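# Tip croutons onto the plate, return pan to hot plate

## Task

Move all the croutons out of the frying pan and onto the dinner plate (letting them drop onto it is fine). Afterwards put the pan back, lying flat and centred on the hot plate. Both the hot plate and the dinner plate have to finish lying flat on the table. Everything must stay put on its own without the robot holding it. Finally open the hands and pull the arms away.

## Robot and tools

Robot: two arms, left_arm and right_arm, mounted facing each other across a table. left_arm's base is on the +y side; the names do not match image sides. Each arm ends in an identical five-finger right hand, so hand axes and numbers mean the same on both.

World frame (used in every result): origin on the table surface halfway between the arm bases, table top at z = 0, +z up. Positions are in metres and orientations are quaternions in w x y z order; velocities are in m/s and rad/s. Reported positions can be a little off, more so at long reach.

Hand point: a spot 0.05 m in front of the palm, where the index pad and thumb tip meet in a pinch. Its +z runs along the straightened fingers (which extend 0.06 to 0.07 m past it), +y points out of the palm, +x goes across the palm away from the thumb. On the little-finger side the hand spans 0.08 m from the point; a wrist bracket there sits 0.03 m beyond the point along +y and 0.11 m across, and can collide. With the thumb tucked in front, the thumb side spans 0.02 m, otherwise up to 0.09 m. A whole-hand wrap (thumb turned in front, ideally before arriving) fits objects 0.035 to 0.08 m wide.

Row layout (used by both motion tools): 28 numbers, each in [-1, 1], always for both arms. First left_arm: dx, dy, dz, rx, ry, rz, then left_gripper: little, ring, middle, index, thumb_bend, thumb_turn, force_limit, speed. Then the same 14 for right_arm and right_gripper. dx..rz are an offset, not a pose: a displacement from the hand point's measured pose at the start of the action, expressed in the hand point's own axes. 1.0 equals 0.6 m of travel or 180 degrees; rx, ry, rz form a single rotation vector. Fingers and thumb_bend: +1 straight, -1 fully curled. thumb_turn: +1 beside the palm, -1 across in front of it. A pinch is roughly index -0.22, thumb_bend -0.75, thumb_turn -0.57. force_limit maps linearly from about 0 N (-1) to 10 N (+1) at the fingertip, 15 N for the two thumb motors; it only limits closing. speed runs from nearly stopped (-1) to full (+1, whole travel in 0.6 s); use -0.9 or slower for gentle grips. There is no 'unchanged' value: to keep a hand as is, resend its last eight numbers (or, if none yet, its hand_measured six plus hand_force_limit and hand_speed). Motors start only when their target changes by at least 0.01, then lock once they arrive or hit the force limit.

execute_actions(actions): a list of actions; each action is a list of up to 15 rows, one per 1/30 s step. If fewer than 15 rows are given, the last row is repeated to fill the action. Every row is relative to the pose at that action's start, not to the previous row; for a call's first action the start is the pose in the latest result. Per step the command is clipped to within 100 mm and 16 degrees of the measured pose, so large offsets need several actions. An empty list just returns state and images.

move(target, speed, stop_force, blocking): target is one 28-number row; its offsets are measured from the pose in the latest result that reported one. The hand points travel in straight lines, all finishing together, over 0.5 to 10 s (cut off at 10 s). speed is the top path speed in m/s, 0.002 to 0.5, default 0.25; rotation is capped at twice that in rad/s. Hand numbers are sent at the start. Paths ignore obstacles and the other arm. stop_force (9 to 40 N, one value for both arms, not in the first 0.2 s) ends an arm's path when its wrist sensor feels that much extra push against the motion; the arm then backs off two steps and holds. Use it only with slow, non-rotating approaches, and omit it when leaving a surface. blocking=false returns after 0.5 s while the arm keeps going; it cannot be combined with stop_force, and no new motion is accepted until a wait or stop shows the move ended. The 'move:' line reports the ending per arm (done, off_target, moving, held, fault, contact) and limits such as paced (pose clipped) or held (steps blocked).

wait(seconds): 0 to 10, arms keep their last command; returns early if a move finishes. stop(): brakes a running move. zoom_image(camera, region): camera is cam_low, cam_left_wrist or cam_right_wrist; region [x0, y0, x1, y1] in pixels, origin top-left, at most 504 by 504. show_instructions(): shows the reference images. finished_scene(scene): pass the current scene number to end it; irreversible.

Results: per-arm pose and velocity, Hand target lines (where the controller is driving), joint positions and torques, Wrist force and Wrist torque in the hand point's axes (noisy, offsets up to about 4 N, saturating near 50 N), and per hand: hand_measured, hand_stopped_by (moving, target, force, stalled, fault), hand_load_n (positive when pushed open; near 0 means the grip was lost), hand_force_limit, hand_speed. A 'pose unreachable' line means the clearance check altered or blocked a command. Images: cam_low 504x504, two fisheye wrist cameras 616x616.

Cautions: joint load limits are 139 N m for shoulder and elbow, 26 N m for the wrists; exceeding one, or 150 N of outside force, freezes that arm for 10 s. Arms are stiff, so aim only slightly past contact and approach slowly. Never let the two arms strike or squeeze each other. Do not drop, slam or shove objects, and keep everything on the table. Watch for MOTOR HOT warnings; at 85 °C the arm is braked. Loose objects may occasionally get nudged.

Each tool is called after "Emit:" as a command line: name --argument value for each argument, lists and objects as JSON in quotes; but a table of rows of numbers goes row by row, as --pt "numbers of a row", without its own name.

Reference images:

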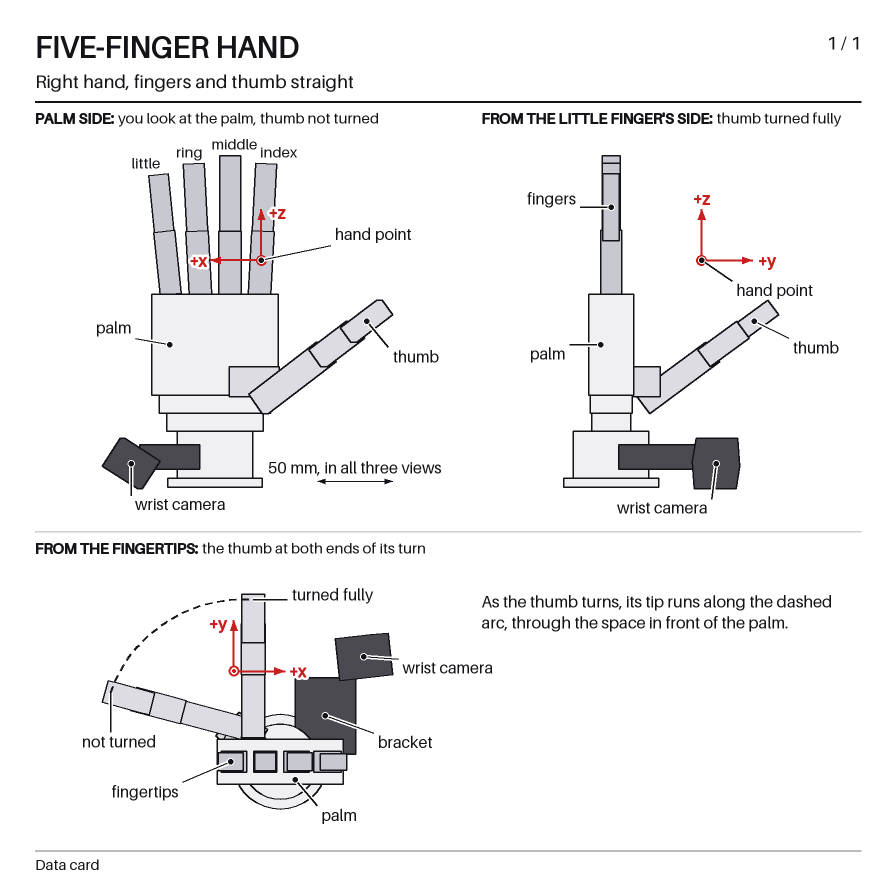

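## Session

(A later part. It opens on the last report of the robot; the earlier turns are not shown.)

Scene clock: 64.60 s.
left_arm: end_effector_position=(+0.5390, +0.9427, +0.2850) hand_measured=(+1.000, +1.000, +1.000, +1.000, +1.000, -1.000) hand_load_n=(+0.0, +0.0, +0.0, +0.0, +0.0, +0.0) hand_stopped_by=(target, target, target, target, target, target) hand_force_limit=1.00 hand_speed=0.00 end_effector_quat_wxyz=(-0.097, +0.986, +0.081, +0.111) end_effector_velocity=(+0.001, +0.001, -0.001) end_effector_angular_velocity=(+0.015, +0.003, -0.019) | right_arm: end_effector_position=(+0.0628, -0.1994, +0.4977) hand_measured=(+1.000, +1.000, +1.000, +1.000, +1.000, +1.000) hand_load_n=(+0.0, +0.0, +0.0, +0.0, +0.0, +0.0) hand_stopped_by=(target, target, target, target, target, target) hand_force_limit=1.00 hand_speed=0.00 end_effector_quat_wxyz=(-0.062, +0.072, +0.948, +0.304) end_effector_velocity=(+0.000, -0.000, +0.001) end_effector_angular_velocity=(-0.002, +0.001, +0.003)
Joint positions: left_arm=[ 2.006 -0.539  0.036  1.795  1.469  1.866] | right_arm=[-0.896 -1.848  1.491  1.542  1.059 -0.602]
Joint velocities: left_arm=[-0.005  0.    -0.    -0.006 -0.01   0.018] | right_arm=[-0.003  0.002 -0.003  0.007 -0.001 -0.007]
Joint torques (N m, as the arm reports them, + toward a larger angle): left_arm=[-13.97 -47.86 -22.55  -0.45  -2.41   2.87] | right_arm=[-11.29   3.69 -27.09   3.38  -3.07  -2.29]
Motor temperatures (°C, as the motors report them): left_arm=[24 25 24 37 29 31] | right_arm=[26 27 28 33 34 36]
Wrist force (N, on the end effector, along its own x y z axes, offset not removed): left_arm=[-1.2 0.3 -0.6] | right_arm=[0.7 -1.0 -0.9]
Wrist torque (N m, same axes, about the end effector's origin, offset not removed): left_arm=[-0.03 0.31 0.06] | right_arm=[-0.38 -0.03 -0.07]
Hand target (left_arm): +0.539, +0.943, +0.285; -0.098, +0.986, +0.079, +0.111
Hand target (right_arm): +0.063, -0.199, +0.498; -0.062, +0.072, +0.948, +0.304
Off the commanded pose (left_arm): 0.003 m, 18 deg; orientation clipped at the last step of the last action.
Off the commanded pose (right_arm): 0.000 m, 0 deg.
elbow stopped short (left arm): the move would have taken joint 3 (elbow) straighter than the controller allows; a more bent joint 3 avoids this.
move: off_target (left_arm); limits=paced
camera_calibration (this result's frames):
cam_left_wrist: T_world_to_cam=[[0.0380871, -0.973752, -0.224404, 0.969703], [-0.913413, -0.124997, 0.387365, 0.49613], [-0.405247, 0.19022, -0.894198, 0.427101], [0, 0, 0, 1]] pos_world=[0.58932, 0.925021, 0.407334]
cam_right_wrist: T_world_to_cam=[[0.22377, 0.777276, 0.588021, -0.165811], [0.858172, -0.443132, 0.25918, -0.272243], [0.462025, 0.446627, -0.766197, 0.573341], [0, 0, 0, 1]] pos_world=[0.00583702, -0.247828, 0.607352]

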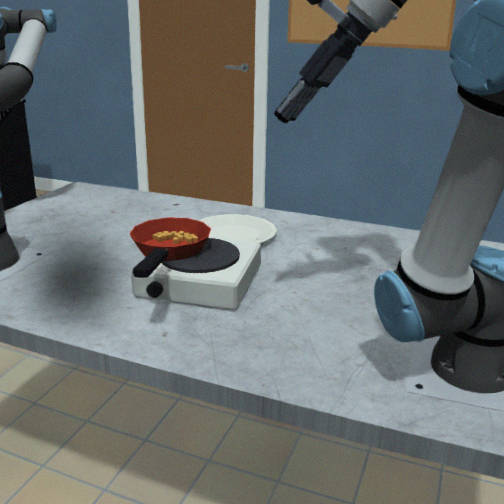

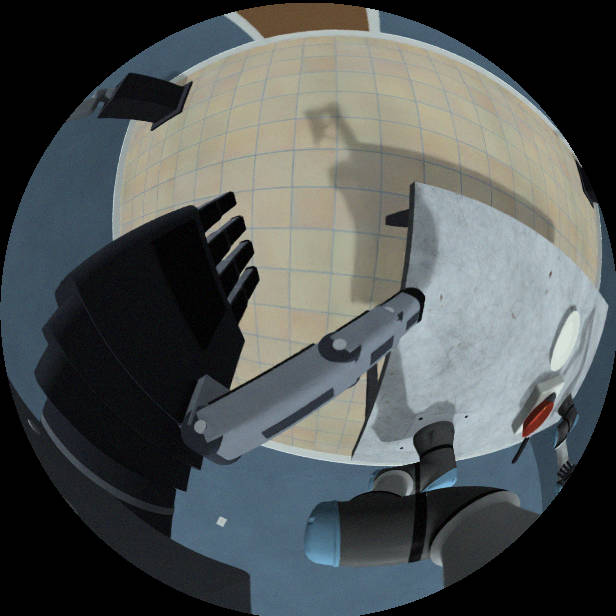

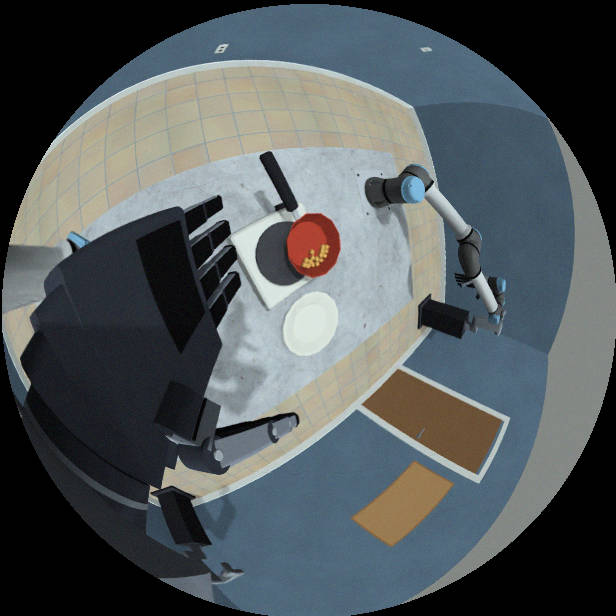

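Emit:
move --target '[-0.4,1,-0.2,-0.066,-0.128,-0.07,1,1,1,1,1,-1,1,0,0,-0.15,0,0,0,0,1,1,1,1,1,1,1,0]'

Emit:
move --target '[-0.95,0.05,0.05,0,0,0,1,1,1,1,1,-1,1,0,0,0,0,0,0,0,1,1,1,1,1,1,1,0]'

Scene clock: 69.23 s.
left_arm: end_effector_position=(+0.3909, +0.3055, +0.2377) hand_measured=(+1.000, +1.000, +1.000, +1.000, +1.000, -1.000) hand_load_n=(+0.0, +0.0, +0.0, +0.0, +0.0, +0.0) hand_stopped_by=(target, target, target, target, target, target) hand_force_limit=1.00 hand_speed=0.00 end_effector_quat_wxyz=(+0.034, +0.978, +0.193, -0.070) end_effector_velocity=(-0.000, -0.003, -0.000) end_effector_angular_velocity=(+0.001, -0.001, +0.002) | right_arm: end_effector_position=(+0.0468, -0.2710, +0.4467) hand_measured=(+1.000, +1.000, +1.000, +1.000, +1.000, +1.000) hand_load_n=(+0.0, +0.0, +0.0, +0.0, +0.0, +0.0) hand_stopped_by=(target, target, target, target, target, target) hand_force_limit=1.00 hand_speed=0.00 end_effector_quat_wxyz=(-0.061, +0.074, +0.949, +0.300) end_effector_velocity=(+0.000, -0.001, -0.000) end_effector_angular_velocity=(+0.012, +0.002, +0.007)
Joint positions: left_arm=[ 0.867 -1.215  1.438  1.384  1.722  0.488] | right_arm=[-1.55  -2.206  1.916  1.905  0.949 -1.371]
Joint velocities: left_arm=[-0.005  0.002 -0.002 -0.001 -0.001 -0.007] | right_arm=[-0.152 -0.055  0.056  0.115 -0.005 -0.196]
Joint torques (N m, as the arm reports them, + toward a larger angle): left_arm=[-16.68 -20.02 -22.82   0.25   2.29  -2.49] | right_arm=[-11.7   -2.93  -8.4    4.71  -3.33  -1.93]
Motor temperatures (°C, as the motors report them): left_arm=[24 25 24 37 29 31] | right_arm=[26 27 28 33 34 36]
Wrist force (N, on the end effector, along its own x y z axes, offset not removed): left_arm=[-0.3 0.6 -0.4] | right_arm=[3.3 -3.7 -0.7]
Wrist torque (N m, same axes, about the end effector's origin, offset not removed): left_arm=[-0.01 0.22 0.05] | right_arm=[-0.83 -0.34 0.26]
Hand target (left_arm): +0.391, +0.305, +0.238; +0.034, +0.978, +0.194, -0.070
Hand target (right_arm): +0.047, -0.271, +0.447; -0.061, +0.073, +0.949, +0.301
Off the commanded pose (left_arm): 0.003 m, 0 deg.
Off the commanded pose (right_arm): 0.001 m, 0 deg.
move: done
camera_calibration (this result's frames):
cam_left_wrist: T_world_to_cam=[[0.239394, -0.969986, 0.0426253, 0.200868], [-0.707429, -0.144188, 0.69192, 0.152445], [-0.665007, -0.195796, -0.720715, 0.624228], [0, 0, 0, 1]] pos_world=[0.474874, 0.339041, 0.335848]
cam_right_wrist: T_world_to_cam=[[0.225368, 0.781098, 0.582318, -0.0730569], [0.857153, -0.443087, 0.262606, -0.278497], [0.463139, 0.439953, -0.769379, 0.573208], [0, 0, 0, 1]] pos_world=[-0.0102953, -0.318519, 0.556691]

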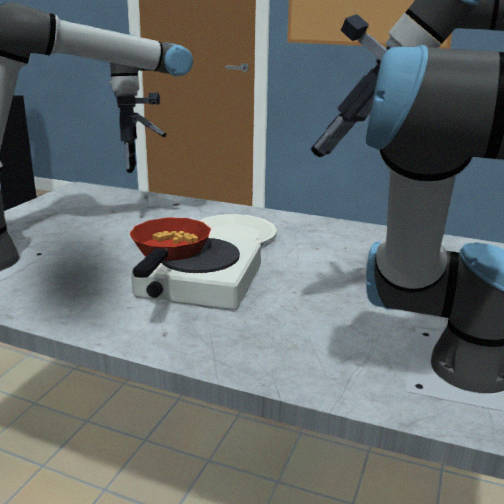

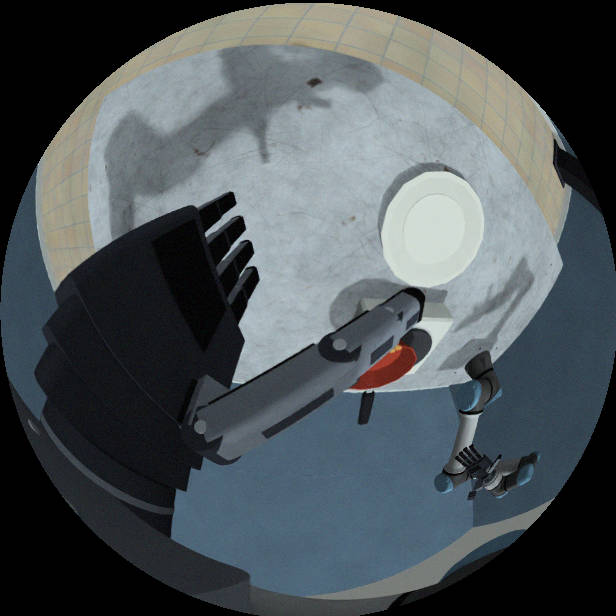

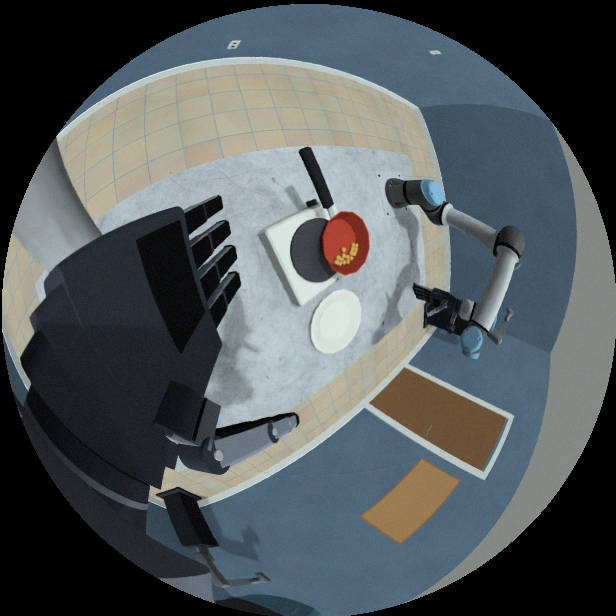

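Scene clock: 72.23 s.
left_arm: end_effector_position=(-0.1221, +0.0637, +0.2936) hand_measured=(+1.000, +1.000, +1.000, +1.000, +1.000, -1.000) hand_load_n=(+0.0, +0.0, +0.0, +0.0, +0.0, +0.0) hand_stopped_by=(target, target, target, target, target, target) hand_force_limit=1.00 hand_speed=0.00 end_effector_quat_wxyz=(+0.033, +0.978, +0.193, -0.069) end_effector_velocity=(-0.003, -0.002, +0.000) end_effector_angular_velocity=(+0.001, -0.001, -0.000) | right_arm: end_effector_position=(+0.0468, -0.2710, +0.4467) hand_measured=(+1.000, +1.000, +1.000, +1.000, +1.000, +1.000) hand_load_n=(+0.0, +0.0, +0.0, +0.0, +0.0, +0.0) hand_stopped_by=(target, target, target, target, target, target) hand_force_limit=1.00 hand_speed=0.00 end_effector_quat_wxyz=(-0.061, +0.074, +0.949, +0.300) end_effector_velocity=(-0.000, -0.000, -0.000) end_effector_angular_velocity=(-0.000, +0.001, -0.001)
Joint positions: left_arm=[-0.556 -1.302  1.363  1.367  1.628 -0.941] | right_arm=[-1.55  -2.206  1.916  1.905  0.949 -1.371]
Joint velocities: left_arm=[-0.004  0.007 -0.01   0.004 -0.001 -0.003] | right_arm=[ 0.    -0.     0.    -0.    -0.     0.001]
Joint torques (N m, as the arm reports them, + toward a larger angle): left_arm=[-13.46 -19.53 -22.68   4.44  -2.34  -2.63] | right_arm=[ 13.74  19.82 -25.36   1.01   0.94   1.95]
Motor temperatures (°C, as the motors report them): left_arm=[24 25 24 37 29 31] | right_arm=[26 27 28 33 34 36]
Wrist force (N, on the end effector, along its own x y z axes, offset not removed): left_arm=[0.5 1.0 -1.6] | right_arm=[-2.4 -3.3 -2.3]
Wrist torque (N m, same axes, about the end effector's origin, offset not removed): left_arm=[0.16 0.05 0.15] | right_arm=[-0.33 0.53 -0.25]
Hand target (left_arm): -0.122, +0.063, +0.294; +0.033, +0.978, +0.193, -0.069
Hand target (right_arm): +0.047, -0.271, +0.447; -0.061, +0.074, +0.949, +0.300
Off the commanded pose (left_arm): 0.002 m, 0 deg.
Off the commanded pose (right_arm): 0.000 m, 0 deg.
move: done
camera_calibration (this result's frames):
cam_left_wrist: T_world_to_cam=[[0.239018, -0.970124, 0.041592, 0.0870625], [-0.708845, -0.14505, 0.690289, -0.283615], [-0.663633, -0.194474, -0.722337, 0.276572], [0, 0, 0, 1]] pos_world=[-0.0383064, 0.0971092, 0.391934]
cam_right_wrist: T_world_to_cam=[[0.225368, 0.781098, 0.582318, -0.0730567], [0.857153, -0.443087, 0.262606, -0.278497], [0.463139, 0.439953, -0.769379, 0.573208], [0, 0, 0, 1]] pos_world=[-0.0102953, -0.318519, 0.556691]

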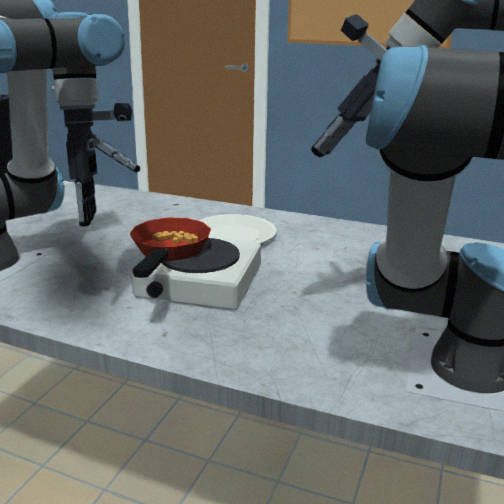

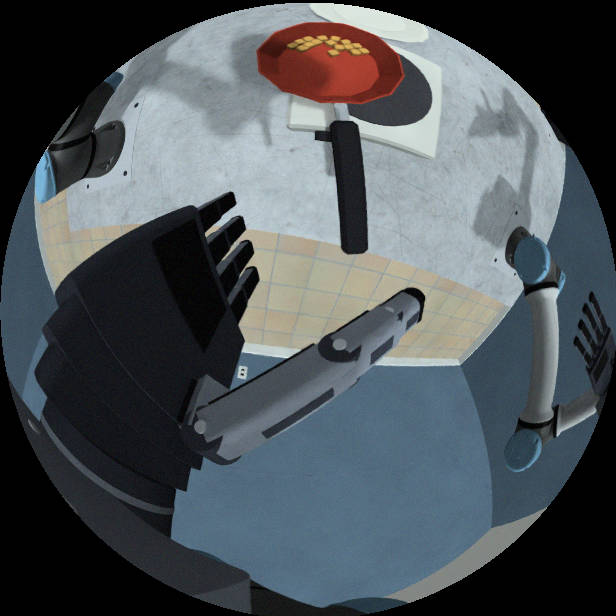

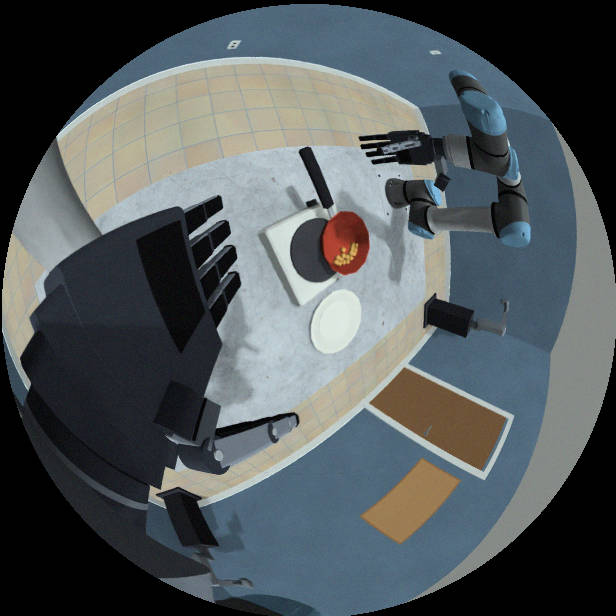

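Emit:
move --target '[0.02,0.095,0.283,0,0,0.012,0.7,0.7,0.7,0.7,1,-1,1,0,0,0,0,0,0,0,1,1,1,1,1,1,1,0]' --speed 0.08 --stop_force 9

Emit:
zoom_image --camera "cam_low" --region '[60,170,280,340]'

Scene clock: 76.40 s.
left_arm: end_effector_position=(-0.1102, -0.0002, +0.1268) hand_measured=(+0.700, +0.700, +0.700, +0.700, +1.000, -1.000) hand_load_n=(+0.0, +0.0, +0.0, +0.0, +0.0, +0.0) hand_stopped_by=(target, target, target, target, target, target) hand_force_limit=1.00 hand_speed=0.00 end_effector_quat_wxyz=(+0.034, +0.982, +0.175, -0.068) end_effector_velocity=(+0.000, -0.002, -0.002) end_effector_angular_velocity=(-0.001, +0.001, -0.000) | right_arm: end_effector_position=(+0.0468, -0.2710, +0.4467) hand_measured=(+1.000, +1.000, +1.000, +1.000, +1.000, +1.000) hand_load_n=(+0.0, +0.0, +0.0, +0.0, +0.0, +0.0) hand_stopped_by=(target, target, target, target, target, target) hand_force_limit=1.00 hand_speed=0.00 end_effector_quat_wxyz=(-0.061, +0.074, +0.949, +0.300) end_effector_velocity=(-0.000, +0.000, +0.000) end_effector_angular_velocity=(+0.000, +0.000, +0.000)
Joint positions: left_arm=[-0.457 -1.064  1.466  1.032  1.642 -0.805] | right_arm=[-1.55  -2.206  1.916  1.905  0.949 -1.371]
Joint velocities: left_arm=[ 0.002  0.005 -0.001 -0.005  0.     0.002] | right_arm=[ 0. -0. -0.  0. -0.  0.]
Joint torques (N m, as the arm reports them, + toward a larger angle): left_arm=[ 13.61 -25.86 -21.96   0.25   2.19   2.24] | right_arm=[ 12.86  19.57 -25.61   1.04   0.96   1.71]
Motor temperatures (°C, as the motors report them): left_arm=[24 25 24 37 29 31] | right_arm=[26 27 28 33 34 36]
Wrist force (N, on the end effector, along its own x y z axes, offset not removed): left_arm=[-1.3 1.1 -1.7] | right_arm=[0.1 -2.6 0.2]
Wrist torque (N m, same axes, about the end effector's origin, offset not removed): left_arm=[0.14 0.39 0.08] | right_arm=[-0.47 0.11 -0.05]
Hand target (left_arm): -0.110, -0.000, +0.126; +0.034, +0.982, +0.175, -0.069
Hand target (right_arm): +0.047, -0.271, +0.447; -0.061, +0.074, +0.949, +0.300
Off the commanded pose (left_arm): 0.001 m, 0 deg.
Off the commanded pose (right_arm): 0.000 m, 0 deg.
move: done
camera_calibration (this result's frames):
cam_left_wrist: T_world_to_cam=[[0.202661, -0.978134, 0.0467258, 0.0245175], [-0.715951, -0.115447, 0.688539, -0.169888], [-0.668089, -0.172993, -0.723692, 0.151194], [0, 0, 0, 1]] pos_world=[-0.025589, 0.0305239, 0.225247]
cam_right_wrist: T_world_to_cam=[[0.225367, 0.781099, 0.582318, -0.0730567], [0.857153, -0.443087, 0.262606, -0.278497], [0.463139, 0.439953, -0.769379, 0.573208], [0, 0, 0, 1]] pos_world=[-0.0102952, -0.318519, 0.556691]

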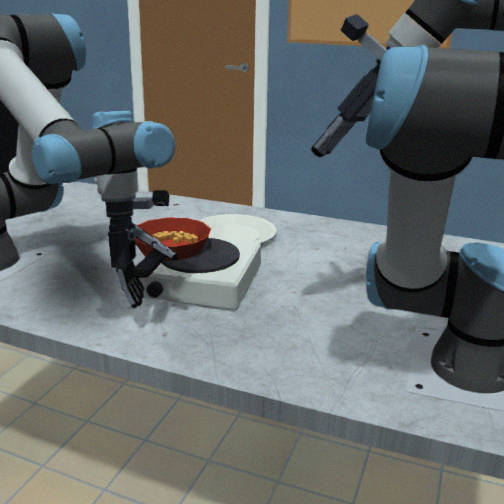

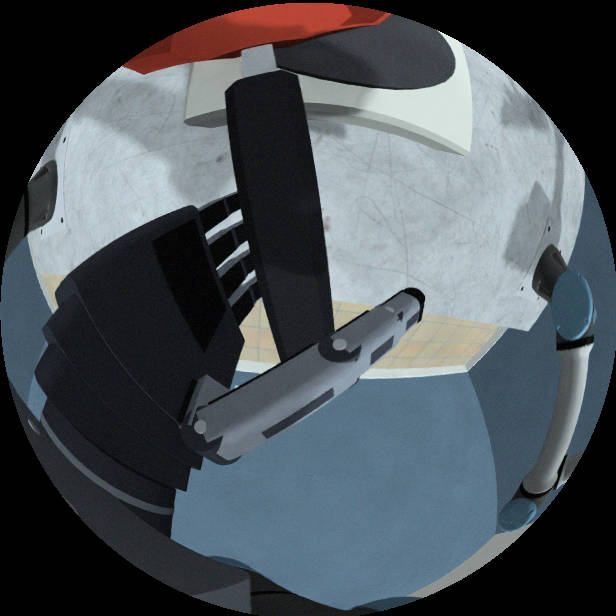

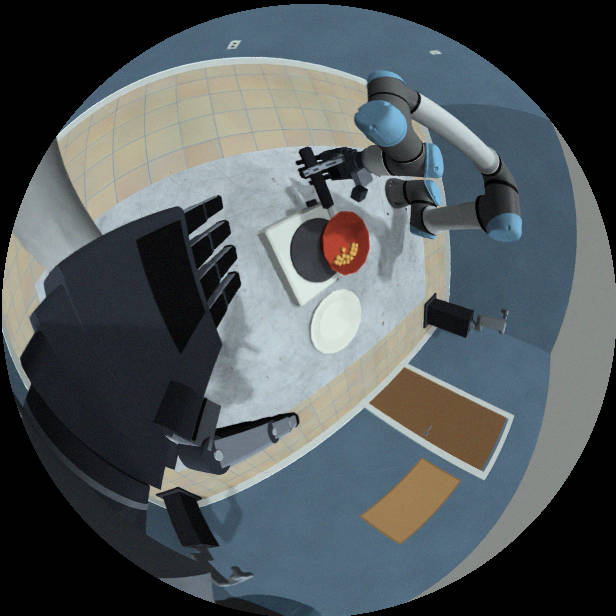

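Region (60, 170, 280, 340) of cam_low's 504x504 image, scaled by 2.291, with more detail than that image has; it fills the top 389 rows of this view, and the rest is white.

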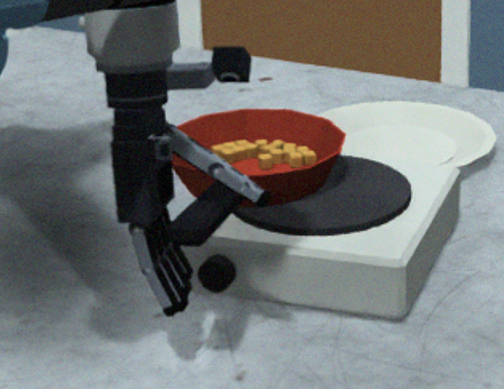

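Emit:
move --target '[0,0.022,0.018,0,0,0,0.3,0.3,0.3,0.3,1,-1,1,0,0,0,0,0,0,0,1,1,1,1,1,1,1,0]' --speed 0.03

Emit:
move --target '[0,0,0,0,0,0,-1,-1,-0.2,0.3,-1,-1,1,-0.3,0,0,0,0,0,0,1,1,1,1,1,1,1,0]'

Emit:
move --target '[0,0,0,0,0,0,-0.98,-0.98,-1,-1,-1,-1,1,-0.3,0,0,0,0,0,0,1,1,1,1,1,1,1,0]'

Emit:
move --target '[-0.012,0,-0.08,0,0,0,-0.98,-0.98,-1,-1,-1,-1,1,-0.3,0,0,0,0,0,0,1,1,1,1,1,1,1,0]' --speed 0.03

Scene clock: 78.60 s.
left_arm: end_effector_position=(-0.1071, -0.0133, +0.1169) hand_measured=(+0.300, +0.300, +0.300, +0.300, +1.000, -1.000) hand_load_n=(+0.0, +0.0, +0.0, +0.0, +0.0, +0.0) hand_stopped_by=(target, target, target, target, target, target) hand_force_limit=1.00 hand_speed=0.00 end_effector_quat_wxyz=(+0.034, +0.982, +0.175, -0.069) end_effector_velocity=(+0.000, -0.002, -0.002) end_effector_angular_velocity=(+0.001, -0.001, -0.000) | right_arm: end_effector_position=(+0.0468, -0.2710, +0.4467) hand_measured=(+1.000, +1.000, +1.000, +1.000, +1.000, +1.000) hand_load_n=(+0.0, +0.0, +0.0, +0.0, +0.0, +0.0) hand_stopped_by=(target, target, target, target, target, target) hand_force_limit=1.00 hand_speed=0.00 end_effector_quat_wxyz=(-0.061, +0.074, +0.949, +0.300) end_effector_velocity=(-0.000, +0.000, +0.000) end_effector_angular_velocity=(+0.000, -0.001, +0.001)
Joint positions: left_arm=[-0.439 -1.027  1.434  1.028  1.644 -0.788] | right_arm=[-1.55  -2.206  1.916  1.905  0.949 -1.371]
Joint velocities: left_arm=[ 0.003  0.007 -0.006 -0.    -0.     0.003] | right_arm=[ 0.    -0.    -0.    -0.     0.    -0.001]
Joint torques (N m, as the arm reports them, + toward a larger angle): left_arm=[ 13.9  -25.3  -21.04  -0.1    2.16   2.25] | right_arm=[ 12.69  19.25 -25.1    1.24   0.99   1.56]
Motor temperatures (°C, as the motors report them): left_arm=[24 25 24 37 29 31] | right_arm=[26 27 28 33 34 36]
Wrist force (N, on the end effector, along its own x y z axes, offset not removed): left_arm=[-0.6 1.6 -1.6] | right_arm=[3.2 -3.1 -2.5]
Wrist torque (N m, same axes, about the end effector's origin, offset not removed): left_arm=[0.15 0.27 0.11] | right_arm=[-0.58 -0.37 0.15]
Hand target (left_arm): -0.107, -0.014, +0.117; +0.034, +0.982, +0.175, -0.069
Hand target (right_arm): +0.047, -0.271, +0.447; -0.061, +0.074, +0.949, +0.300
Off the commanded pose (left_arm): 0.000 m, 0 deg.
Off the commanded pose (right_arm): 0.000 m, 0 deg.
move: done
camera_calibration (this result's frames):
cam_left_wrist: T_world_to_cam=[[0.202676, -0.978129, 0.0467526, 0.0115435], [-0.715925, -0.115433, 0.688568, -0.162363], [-0.668112, -0.173027, -0.723663, 0.143929], [0, 0, 0, 1]] pos_world=[-0.0224189, 0.0174526, 0.215414]
cam_right_wrist: T_world_to_cam=[[0.225368, 0.781098, 0.582318, -0.0730567], [0.857153, -0.443087, 0.262606, -0.278497], [0.463139, 0.439953, -0.769379, 0.573208], [0, 0, 0, 1]] pos_world=[-0.0102952, -0.318519, 0.556691]

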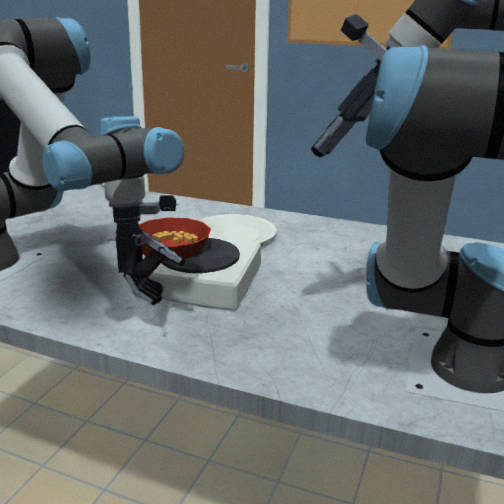

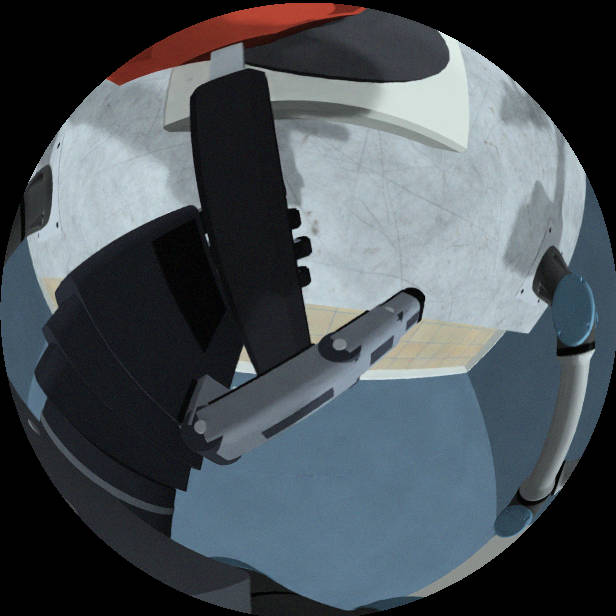

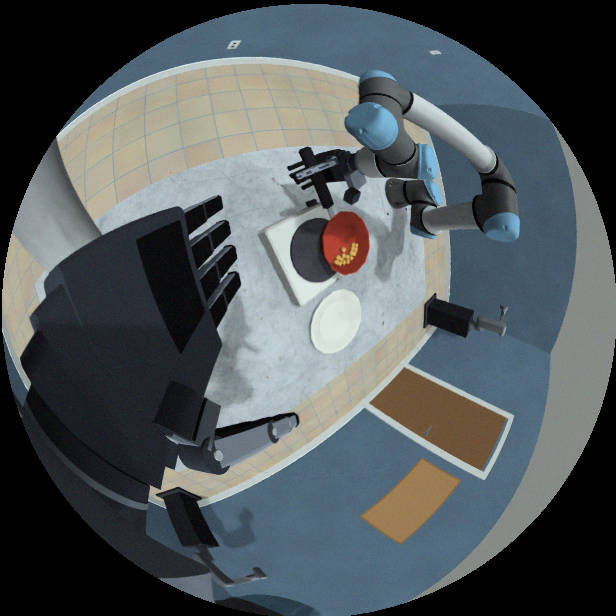

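Scene clock: 81.73 s.
left_arm: end_effector_position=(-0.1071, -0.0133, +0.1169) hand_measured=(-0.804, -0.814, -0.200, +0.300, -0.982, -1.000) hand_load_n=(+10.0, +8.0, +0.0, +0.0, +11.0, +3.0) hand_stopped_by=(force, force, target, target, stalled, target) hand_force_limit=1.00 hand_speed=-0.30 end_effector_quat_wxyz=(+0.034, +0.982, +0.175, -0.069) end_effector_velocity=(-0.001, +0.000, -0.000) end_effector_angular_velocity=(+0.001, +0.002, -0.001) | right_arm: end_effector_position=(+0.0468, -0.2710, +0.4467) hand_measured=(+1.000, +1.000, +1.000, +1.000, +1.000, +1.000) hand_load_n=(+0.0, +0.0, +0.0, +0.0, +0.0, +0.0) hand_stopped_by=(target, target, target, target, target, target) hand_force_limit=1.00 hand_speed=0.00 end_effector_quat_wxyz=(-0.061, +0.074, +0.949, +0.300) end_effector_velocity=(-0.000, +0.000, -0.000) end_effector_angular_velocity=(+0.001, +0.000, +0.000)
Joint positions: left_arm=[-0.439 -1.027  1.434  1.028  1.644 -0.788] | right_arm=[-1.55  -2.206  1.916  1.905  0.949 -1.371]
Joint velocities: left_arm=[-0.001  0.    -0.    -0.     0.002 -0.   ] | right_arm=[ 0.    -0.     0.001  0.    -0.001 -0.   ]
Joint torques (N m, as the arm reports them, + toward a larger angle): left_arm=[-13.69 -45.24 -16.09   3.68  -1.79  -0.89] | right_arm=[ 12.67  19.31 -25.34   1.34   0.96   1.5 ]
Motor temperatures (°C, as the motors report them): left_arm=[24 25 24 37 29 31] | right_arm=[26 27 28 33 34 36]
Wrist force (N, on the end effector, along its own x y z axes, offset not removed): left_arm=[0.6 -0.8 2.4] | right_arm=[-2.4 -2.9 -2.6]
Wrist torque (N m, same axes, about the end effector's origin, offset not removed): left_arm=[-0.12 -0.62 -0.15] | right_arm=[-0.40 0.67 -0.14]
Hand target (left_arm): -0.107, -0.013, +0.117; +0.034, +0.982, +0.175, -0.069
Hand target (right_arm): +0.047, -0.271, +0.447; -0.061, +0.074, +0.949, +0.300
Off the commanded pose (left_arm): 0.000 m, 0 deg.
Off the commanded pose (right_arm): 0.000 m, 0 deg.
move: done
camera_calibration (this result's frames):
cam_left_wrist: T_world_to_cam=[[0.202674, -0.978131, 0.0467224, 0.0115586], [-0.715917, -0.115451, 0.688574, -0.162364], [-0.668122, -0.173006, -0.723659, 0.14392], [0, 0, 0, 1]] pos_world=[-0.0224255, 0.0174597, 0.215409]
cam_right_wrist: T_world_to_cam=[[0.225368, 0.781099, 0.582318, -0.0730566], [0.857153, -0.443087, 0.262606, -0.278497], [0.463139, 0.439953, -0.769379, 0.573208], [0, 0, 0, 1]] pos_world=[-0.0102952, -0.318519, 0.556691]

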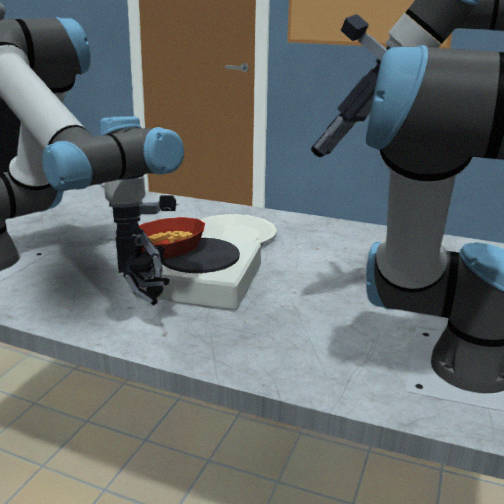

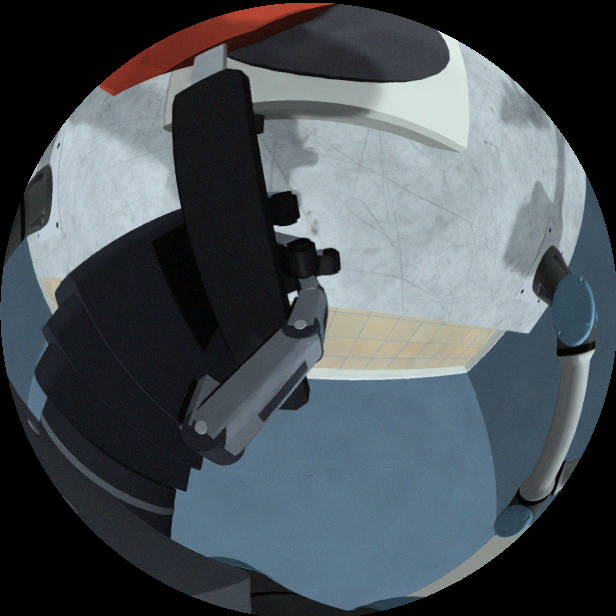

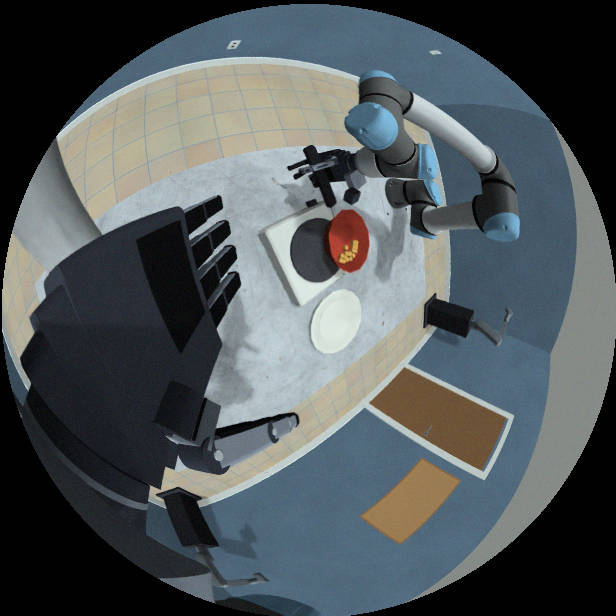

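Scene clock: 82.50 s.
left_arm: end_effector_position=(-0.1071, -0.0133, +0.1169) hand_measured=(-0.806, -0.820, -0.242, -0.260, -0.980, -1.000) hand_load_n=(+9.5, +10.0, +10.5, +12.0, +12.5, +2.5) hand_stopped_by=(force, force, force, force, stalled, target) hand_force_limit=1.00 hand_speed=-0.30 end_effector_quat_wxyz=(+0.034, +0.982, +0.175, -0.069) end_effector_velocity=(+0.000, -0.000, -0.000) end_effector_angular_velocity=(-0.000, -0.001, +0.001) | right_arm: end_effector_position=(+0.0468, -0.2710, +0.4467) hand_measured=(+1.000, +1.000, +1.000, +1.000, +1.000, +1.000) hand_load_n=(+0.0, +0.0, +0.0, +0.0, +0.0, +0.0) hand_stopped_by=(target, target, target, target, target, target) hand_force_limit=1.00 hand_speed=0.00 end_effector_quat_wxyz=(-0.061, +0.074, +0.949, +0.300) end_effector_velocity=(-0.000, +0.000, +0.000) end_effector_angular_velocity=(+0.000, +0.000, -0.000)
Joint positions: left_arm=[-0.439 -1.027  1.434  1.028  1.644 -0.788] | right_arm=[-1.55  -2.206  1.916  1.905  0.949 -1.371]
Joint velocities: left_arm=[ 0.     0.    -0.     0.    -0.002 -0.   ] | right_arm=[-0. -0.  0.  0. -0. -0.]
Joint torques (N m, as the arm reports them, + toward a larger angle): left_arm=[-15.41 -44.16 -15.36   3.92  -2.15  -1.1 ] | right_arm=[ 12.12  19.12 -25.57   1.3    0.99   1.57]
Motor temperatures (°C, as the motors report them): left_arm=[24 25 24 37 29 31] | right_arm=[26 27 28 33 34 36]
Wrist force (N, on the end effector, along its own x y z axes, offset not removed): left_arm=[-0.1 0.1 4.1] | right_arm=[1.2 -2.1 -0.9]
Wrist torque (N m, same axes, about the end effector's origin, offset not removed): left_arm=[0.01 -0.41 -0.18] | right_arm=[-0.22 -0.17 0.07]
Hand target (left_arm): -0.107, -0.013, +0.117; +0.034, +0.982, +0.175, -0.069
Hand target (right_arm): +0.047, -0.271, +0.447; -0.061, +0.074, +0.949, +0.300
Off the commanded pose (left_arm): 0.000 m, 0 deg.
Off the commanded pose (right_arm): 0.000 m, 0 deg.
move: done
camera_calibration (this result's frames):
cam_left_wrist: T_world_to_cam=[[0.202674, -0.978131, 0.0467221, 0.0115586], [-0.715917, -0.115451, 0.688574, -0.162364], [-0.668122, -0.173006, -0.723659, 0.14392], [0, 0, 0, 1]] pos_world=[-0.0224255, 0.0174598, 0.215409]
cam_right_wrist: T_world_to_cam=[[0.225368, 0.781098, 0.582318, -0.0730568], [0.857153, -0.443087, 0.262606, -0.278497], [0.463139, 0.439953, -0.769379, 0.573208], [0, 0, 0, 1]] pos_world=[-0.0102952, -0.318519, 0.556691]

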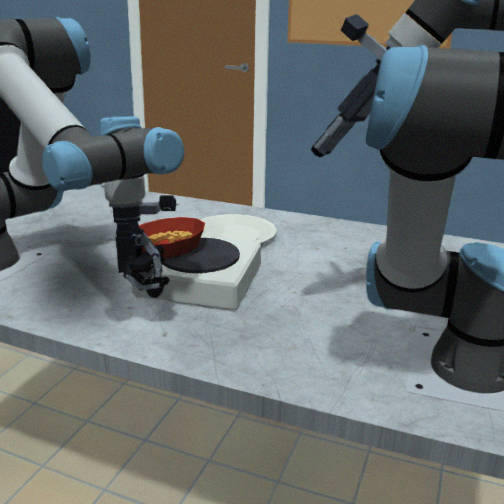

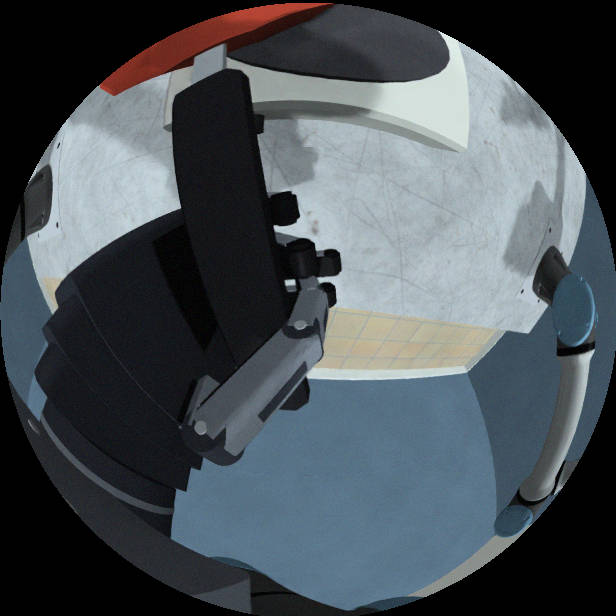

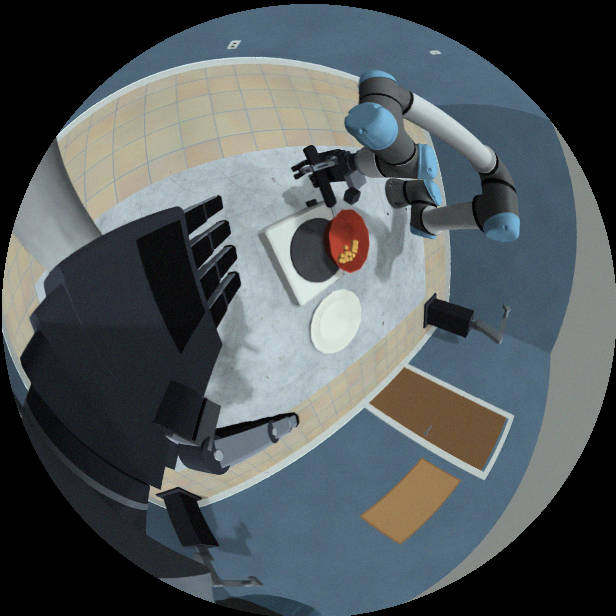

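Scene clock: 84.47 s.
left_arm: end_effector_position=(-0.1079, -0.0112, +0.1650) hand_measured=(-0.804, -0.820, -0.242, -0.260, -0.980, -1.000) hand_load_n=(+10.5, +10.5, +10.5, +11.5, +12.5, +2.5) hand_stopped_by=(force, force, force, force, stalled, target) hand_force_limit=1.00 hand_speed=-0.30 end_effector_quat_wxyz=(+0.034, +0.982, +0.175, -0.069) end_effector_velocity=(+0.000, -0.000, +0.003) end_effector_angular_velocity=(-0.000, -0.003, +0.000) | right_arm: end_effector_position=(+0.0468, -0.2710, +0.4467) hand_measured=(+1.000, +1.000, +1.000, +1.000, +1.000, +1.000) hand_load_n=(+0.0, +0.0, +0.0, +0.0, +0.0, +0.0) hand_stopped_by=(target, target, target, target, target, target) hand_force_limit=1.00 hand_speed=0.00 end_effector_quat_wxyz=(-0.061, +0.074, +0.949, +0.300) end_effector_velocity=(-0.000, -0.000, -0.000) end_effector_angular_velocity=(-0.001, -0.001, +0.000)
Joint positions: left_arm=[-0.442 -1.071  1.374  1.133  1.644 -0.791] | right_arm=[-1.55  -2.206  1.916  1.905  0.949 -1.371]
Joint velocities: left_arm=[-0.001 -0.002 -0.004  0.007 -0.002 -0.   ] | right_arm=[ 0.    -0.    -0.001  0.     0.002 -0.   ]
Joint torques (N m, as the arm reports them, + toward a larger angle): left_arm=[-15.2  -44.23 -22.93   5.86  -2.94  -2.61] | right_arm=[ 12.45  19.39 -25.17   1.3    1.02   1.55]
Motor temperatures (°C, as the motors report them): left_arm=[24 25 24 37 29 31] | right_arm=[26 27 28 33 34 36]
Wrist force (N, on the end effector, along its own x y z axes, offset not removed): left_arm=[0.1 0.7 4.9] | right_arm=[-0.8 -2.7 -3.0]
Wrist torque (N m, same axes, about the end effector's origin, offset not removed): left_arm=[-0.03 -1.11 0.00] | right_arm=[-0.41 0.26 -0.03]
Hand target (left_arm): -0.108, -0.011, +0.165; +0.034, +0.982, +0.175, -0.069
Hand target (right_arm): +0.047, -0.271, +0.447; -0.061, +0.074, +0.949, +0.300
Off the commanded pose (left_arm): 0.000 m, 0 deg.
Off the commanded pose (right_arm): 0.000 m, 0 deg.
move: done
camera_calibration (this result's frames):
cam_left_wrist: T_world_to_cam=[[0.202676, -0.978129, 0.0467515, 0.0114844], [-0.715914, -0.115431, 0.68858, -0.195803], [-0.668124, -0.173029, -0.723651, 0.178513], [0, 0, 0, 1]] pos_world=[-0.0232365, 0.0195195, 0.26347]
cam_right_wrist: T_world_to_cam=[[0.225368, 0.781099, 0.582318, -0.0730567], [0.857153, -0.443087, 0.262606, -0.278497], [0.463139, 0.439953, -0.769379, 0.573208], [0, 0, 0, 1]] pos_world=[-0.0102952, -0.318519, 0.556691]

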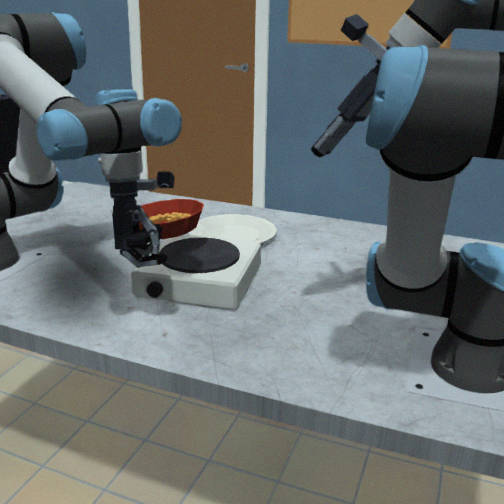

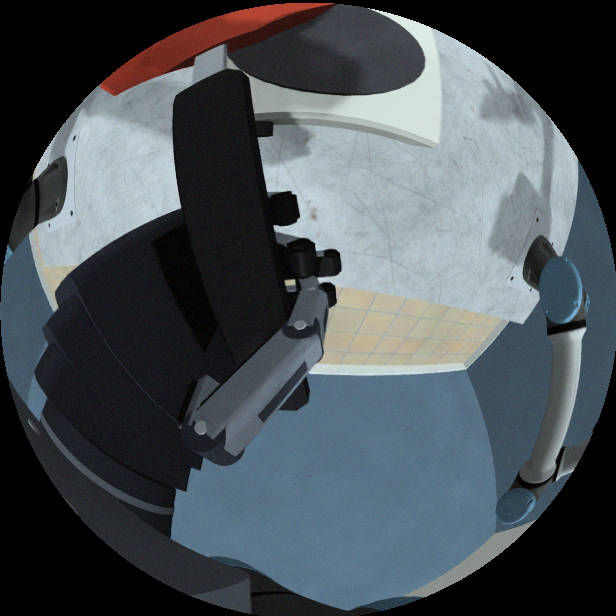

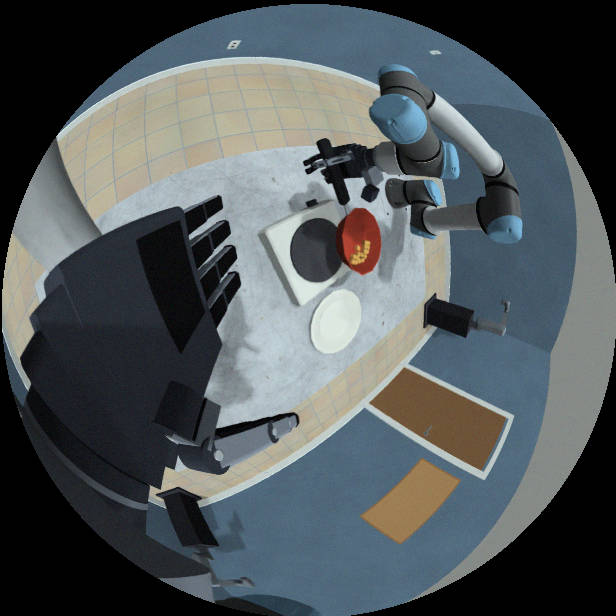

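Emit:
move --target '[0.393,0.19,-0.127,-0.19,-0.034,0.108,-0.98,-0.98,-1,-1,-1,-1,1,-0.3,0,0,0,0,0,0,1,1,1,1,1,1,1,0]' --speed 0.08

Scene clock: 90.67 s.
left_arm: end_effector_position=(+0.1593, -0.0315, +0.2106) hand_measured=(-0.804, -0.820, -0.242, -0.260, -0.980, -1.000) hand_load_n=(+10.0, +10.0, +10.5, +11.5, +12.5, +2.0) hand_stopped_by=(force, force, force, force, stalled, target) hand_force_limit=1.00 hand_speed=-0.30 end_effector_quat_wxyz=(+0.340, +0.938, +0.020, -0.060) end_effector_velocity=(+0.002, -0.000, +0.001) end_effector_angular_velocity=(-0.008, +0.001, -0.005) | right_arm: end_effector_position=(+0.0468, -0.2710, +0.4467) hand_measured=(+1.000, +1.000, +1.000, +1.000, +1.000, +1.000) hand_load_n=(+0.0, +0.0, +0.0, +0.0, +0.0, +0.0) hand_stopped_by=(target, target, target, target, target, target) hand_force_limit=1.00 hand_speed=0.00 end_effector_quat_wxyz=(-0.061, +0.074, +0.949, +0.300) end_effector_velocity=(-0.000, -0.000, -0.000) end_effector_angular_velocity=(-0.000, +0.001, -0.001)
Joint positions: left_arm=[ 0.152 -1.25   1.625  0.515  1.772  0.048] | right_arm=[-1.55  -2.206  1.916  1.905  0.949 -1.371]
Joint velocities: left_arm=[ 0.008  0.002 -0.002 -0.005  0.01   0.009] | right_arm=[ 0.    -0.     0.001  0.     0.     0.001]
Joint torques (N m, as the arm reports them, + toward a larger angle): left_arm=[ 13.97 -24.63 -24.12  -2.27   1.92   3.66] | right_arm=[ 12.83  20.05 -25.57   1.35   0.87   1.62]
Motor temperatures (°C, as the motors report them): left_arm=[24 25 24 37 29 31] | right_arm=[26 27 28 33 34 36]
Wrist force (N, on the end effector, along its own x y z axes, offset not removed): left_arm=[-0.3 -3.3 4.2] | right_arm=[2.8 -3.1 0.8]
Wrist torque (N m, same axes, about the end effector's origin, offset not removed): left_arm=[-0.33 -0.73 -0.78] | right_arm=[-0.67 -0.20 0.10]
Hand target (left_arm): +0.160, -0.032, +0.211; +0.340, +0.938, +0.019, -0.060
Hand target (right_arm): +0.047, -0.271, +0.447; -0.061, +0.074, +0.949, +0.300
Off the commanded pose (left_arm): 0.001 m, 0 deg.
Off the commanded pose (right_arm): 0.000 m, 0 deg.
move: done
camera_calibration (this result's frames):
cam_left_wrist: T_world_to_cam=[[-0.0737044, -0.770797, 0.632802, -0.137461], [-0.749962, 0.461091, 0.474291, 0.030451], [-0.657362, -0.439621, -0.612053, 0.35292], [0, 0, 0, 1]] pos_world=[0.244702, 0.0351555, 0.288549]
cam_right_wrist: T_world_to_cam=[[0.225368, 0.781099, 0.582318, -0.0730565], [0.857153, -0.443087, 0.262606, -0.278497], [0.463139, 0.439953, -0.769379, 0.573208], [0, 0, 0, 1]] pos_world=[-0.0102952, -0.318519, 0.556691]

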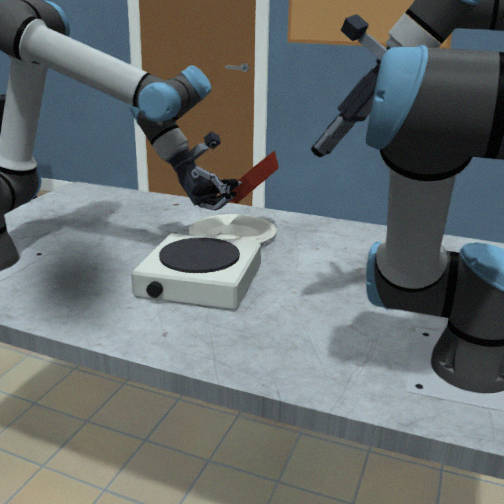

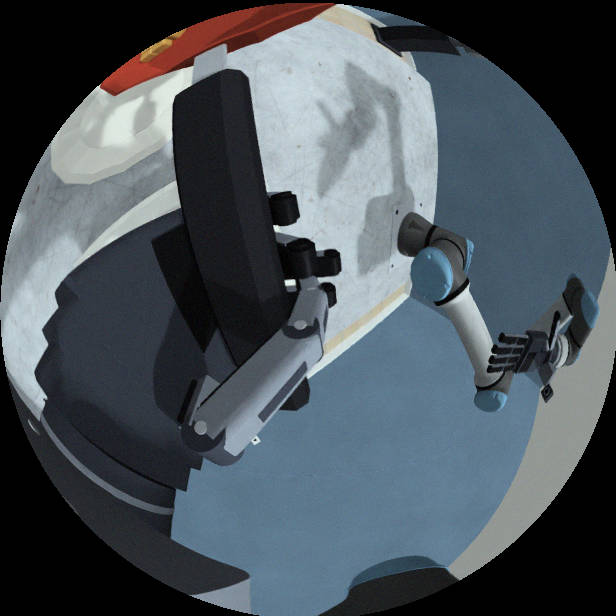

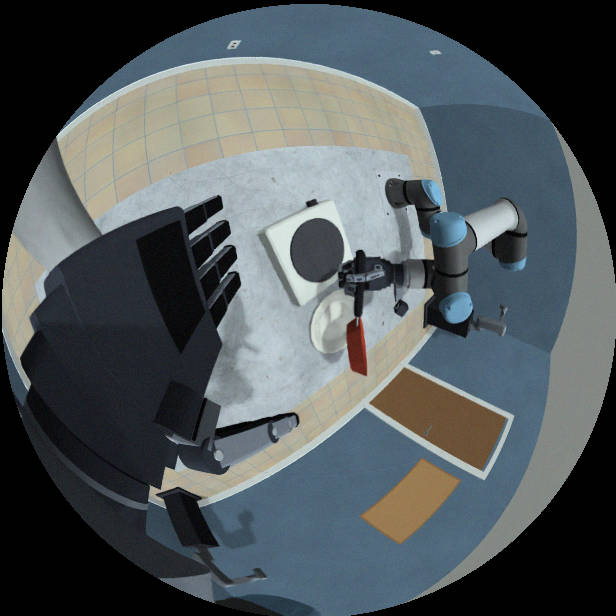

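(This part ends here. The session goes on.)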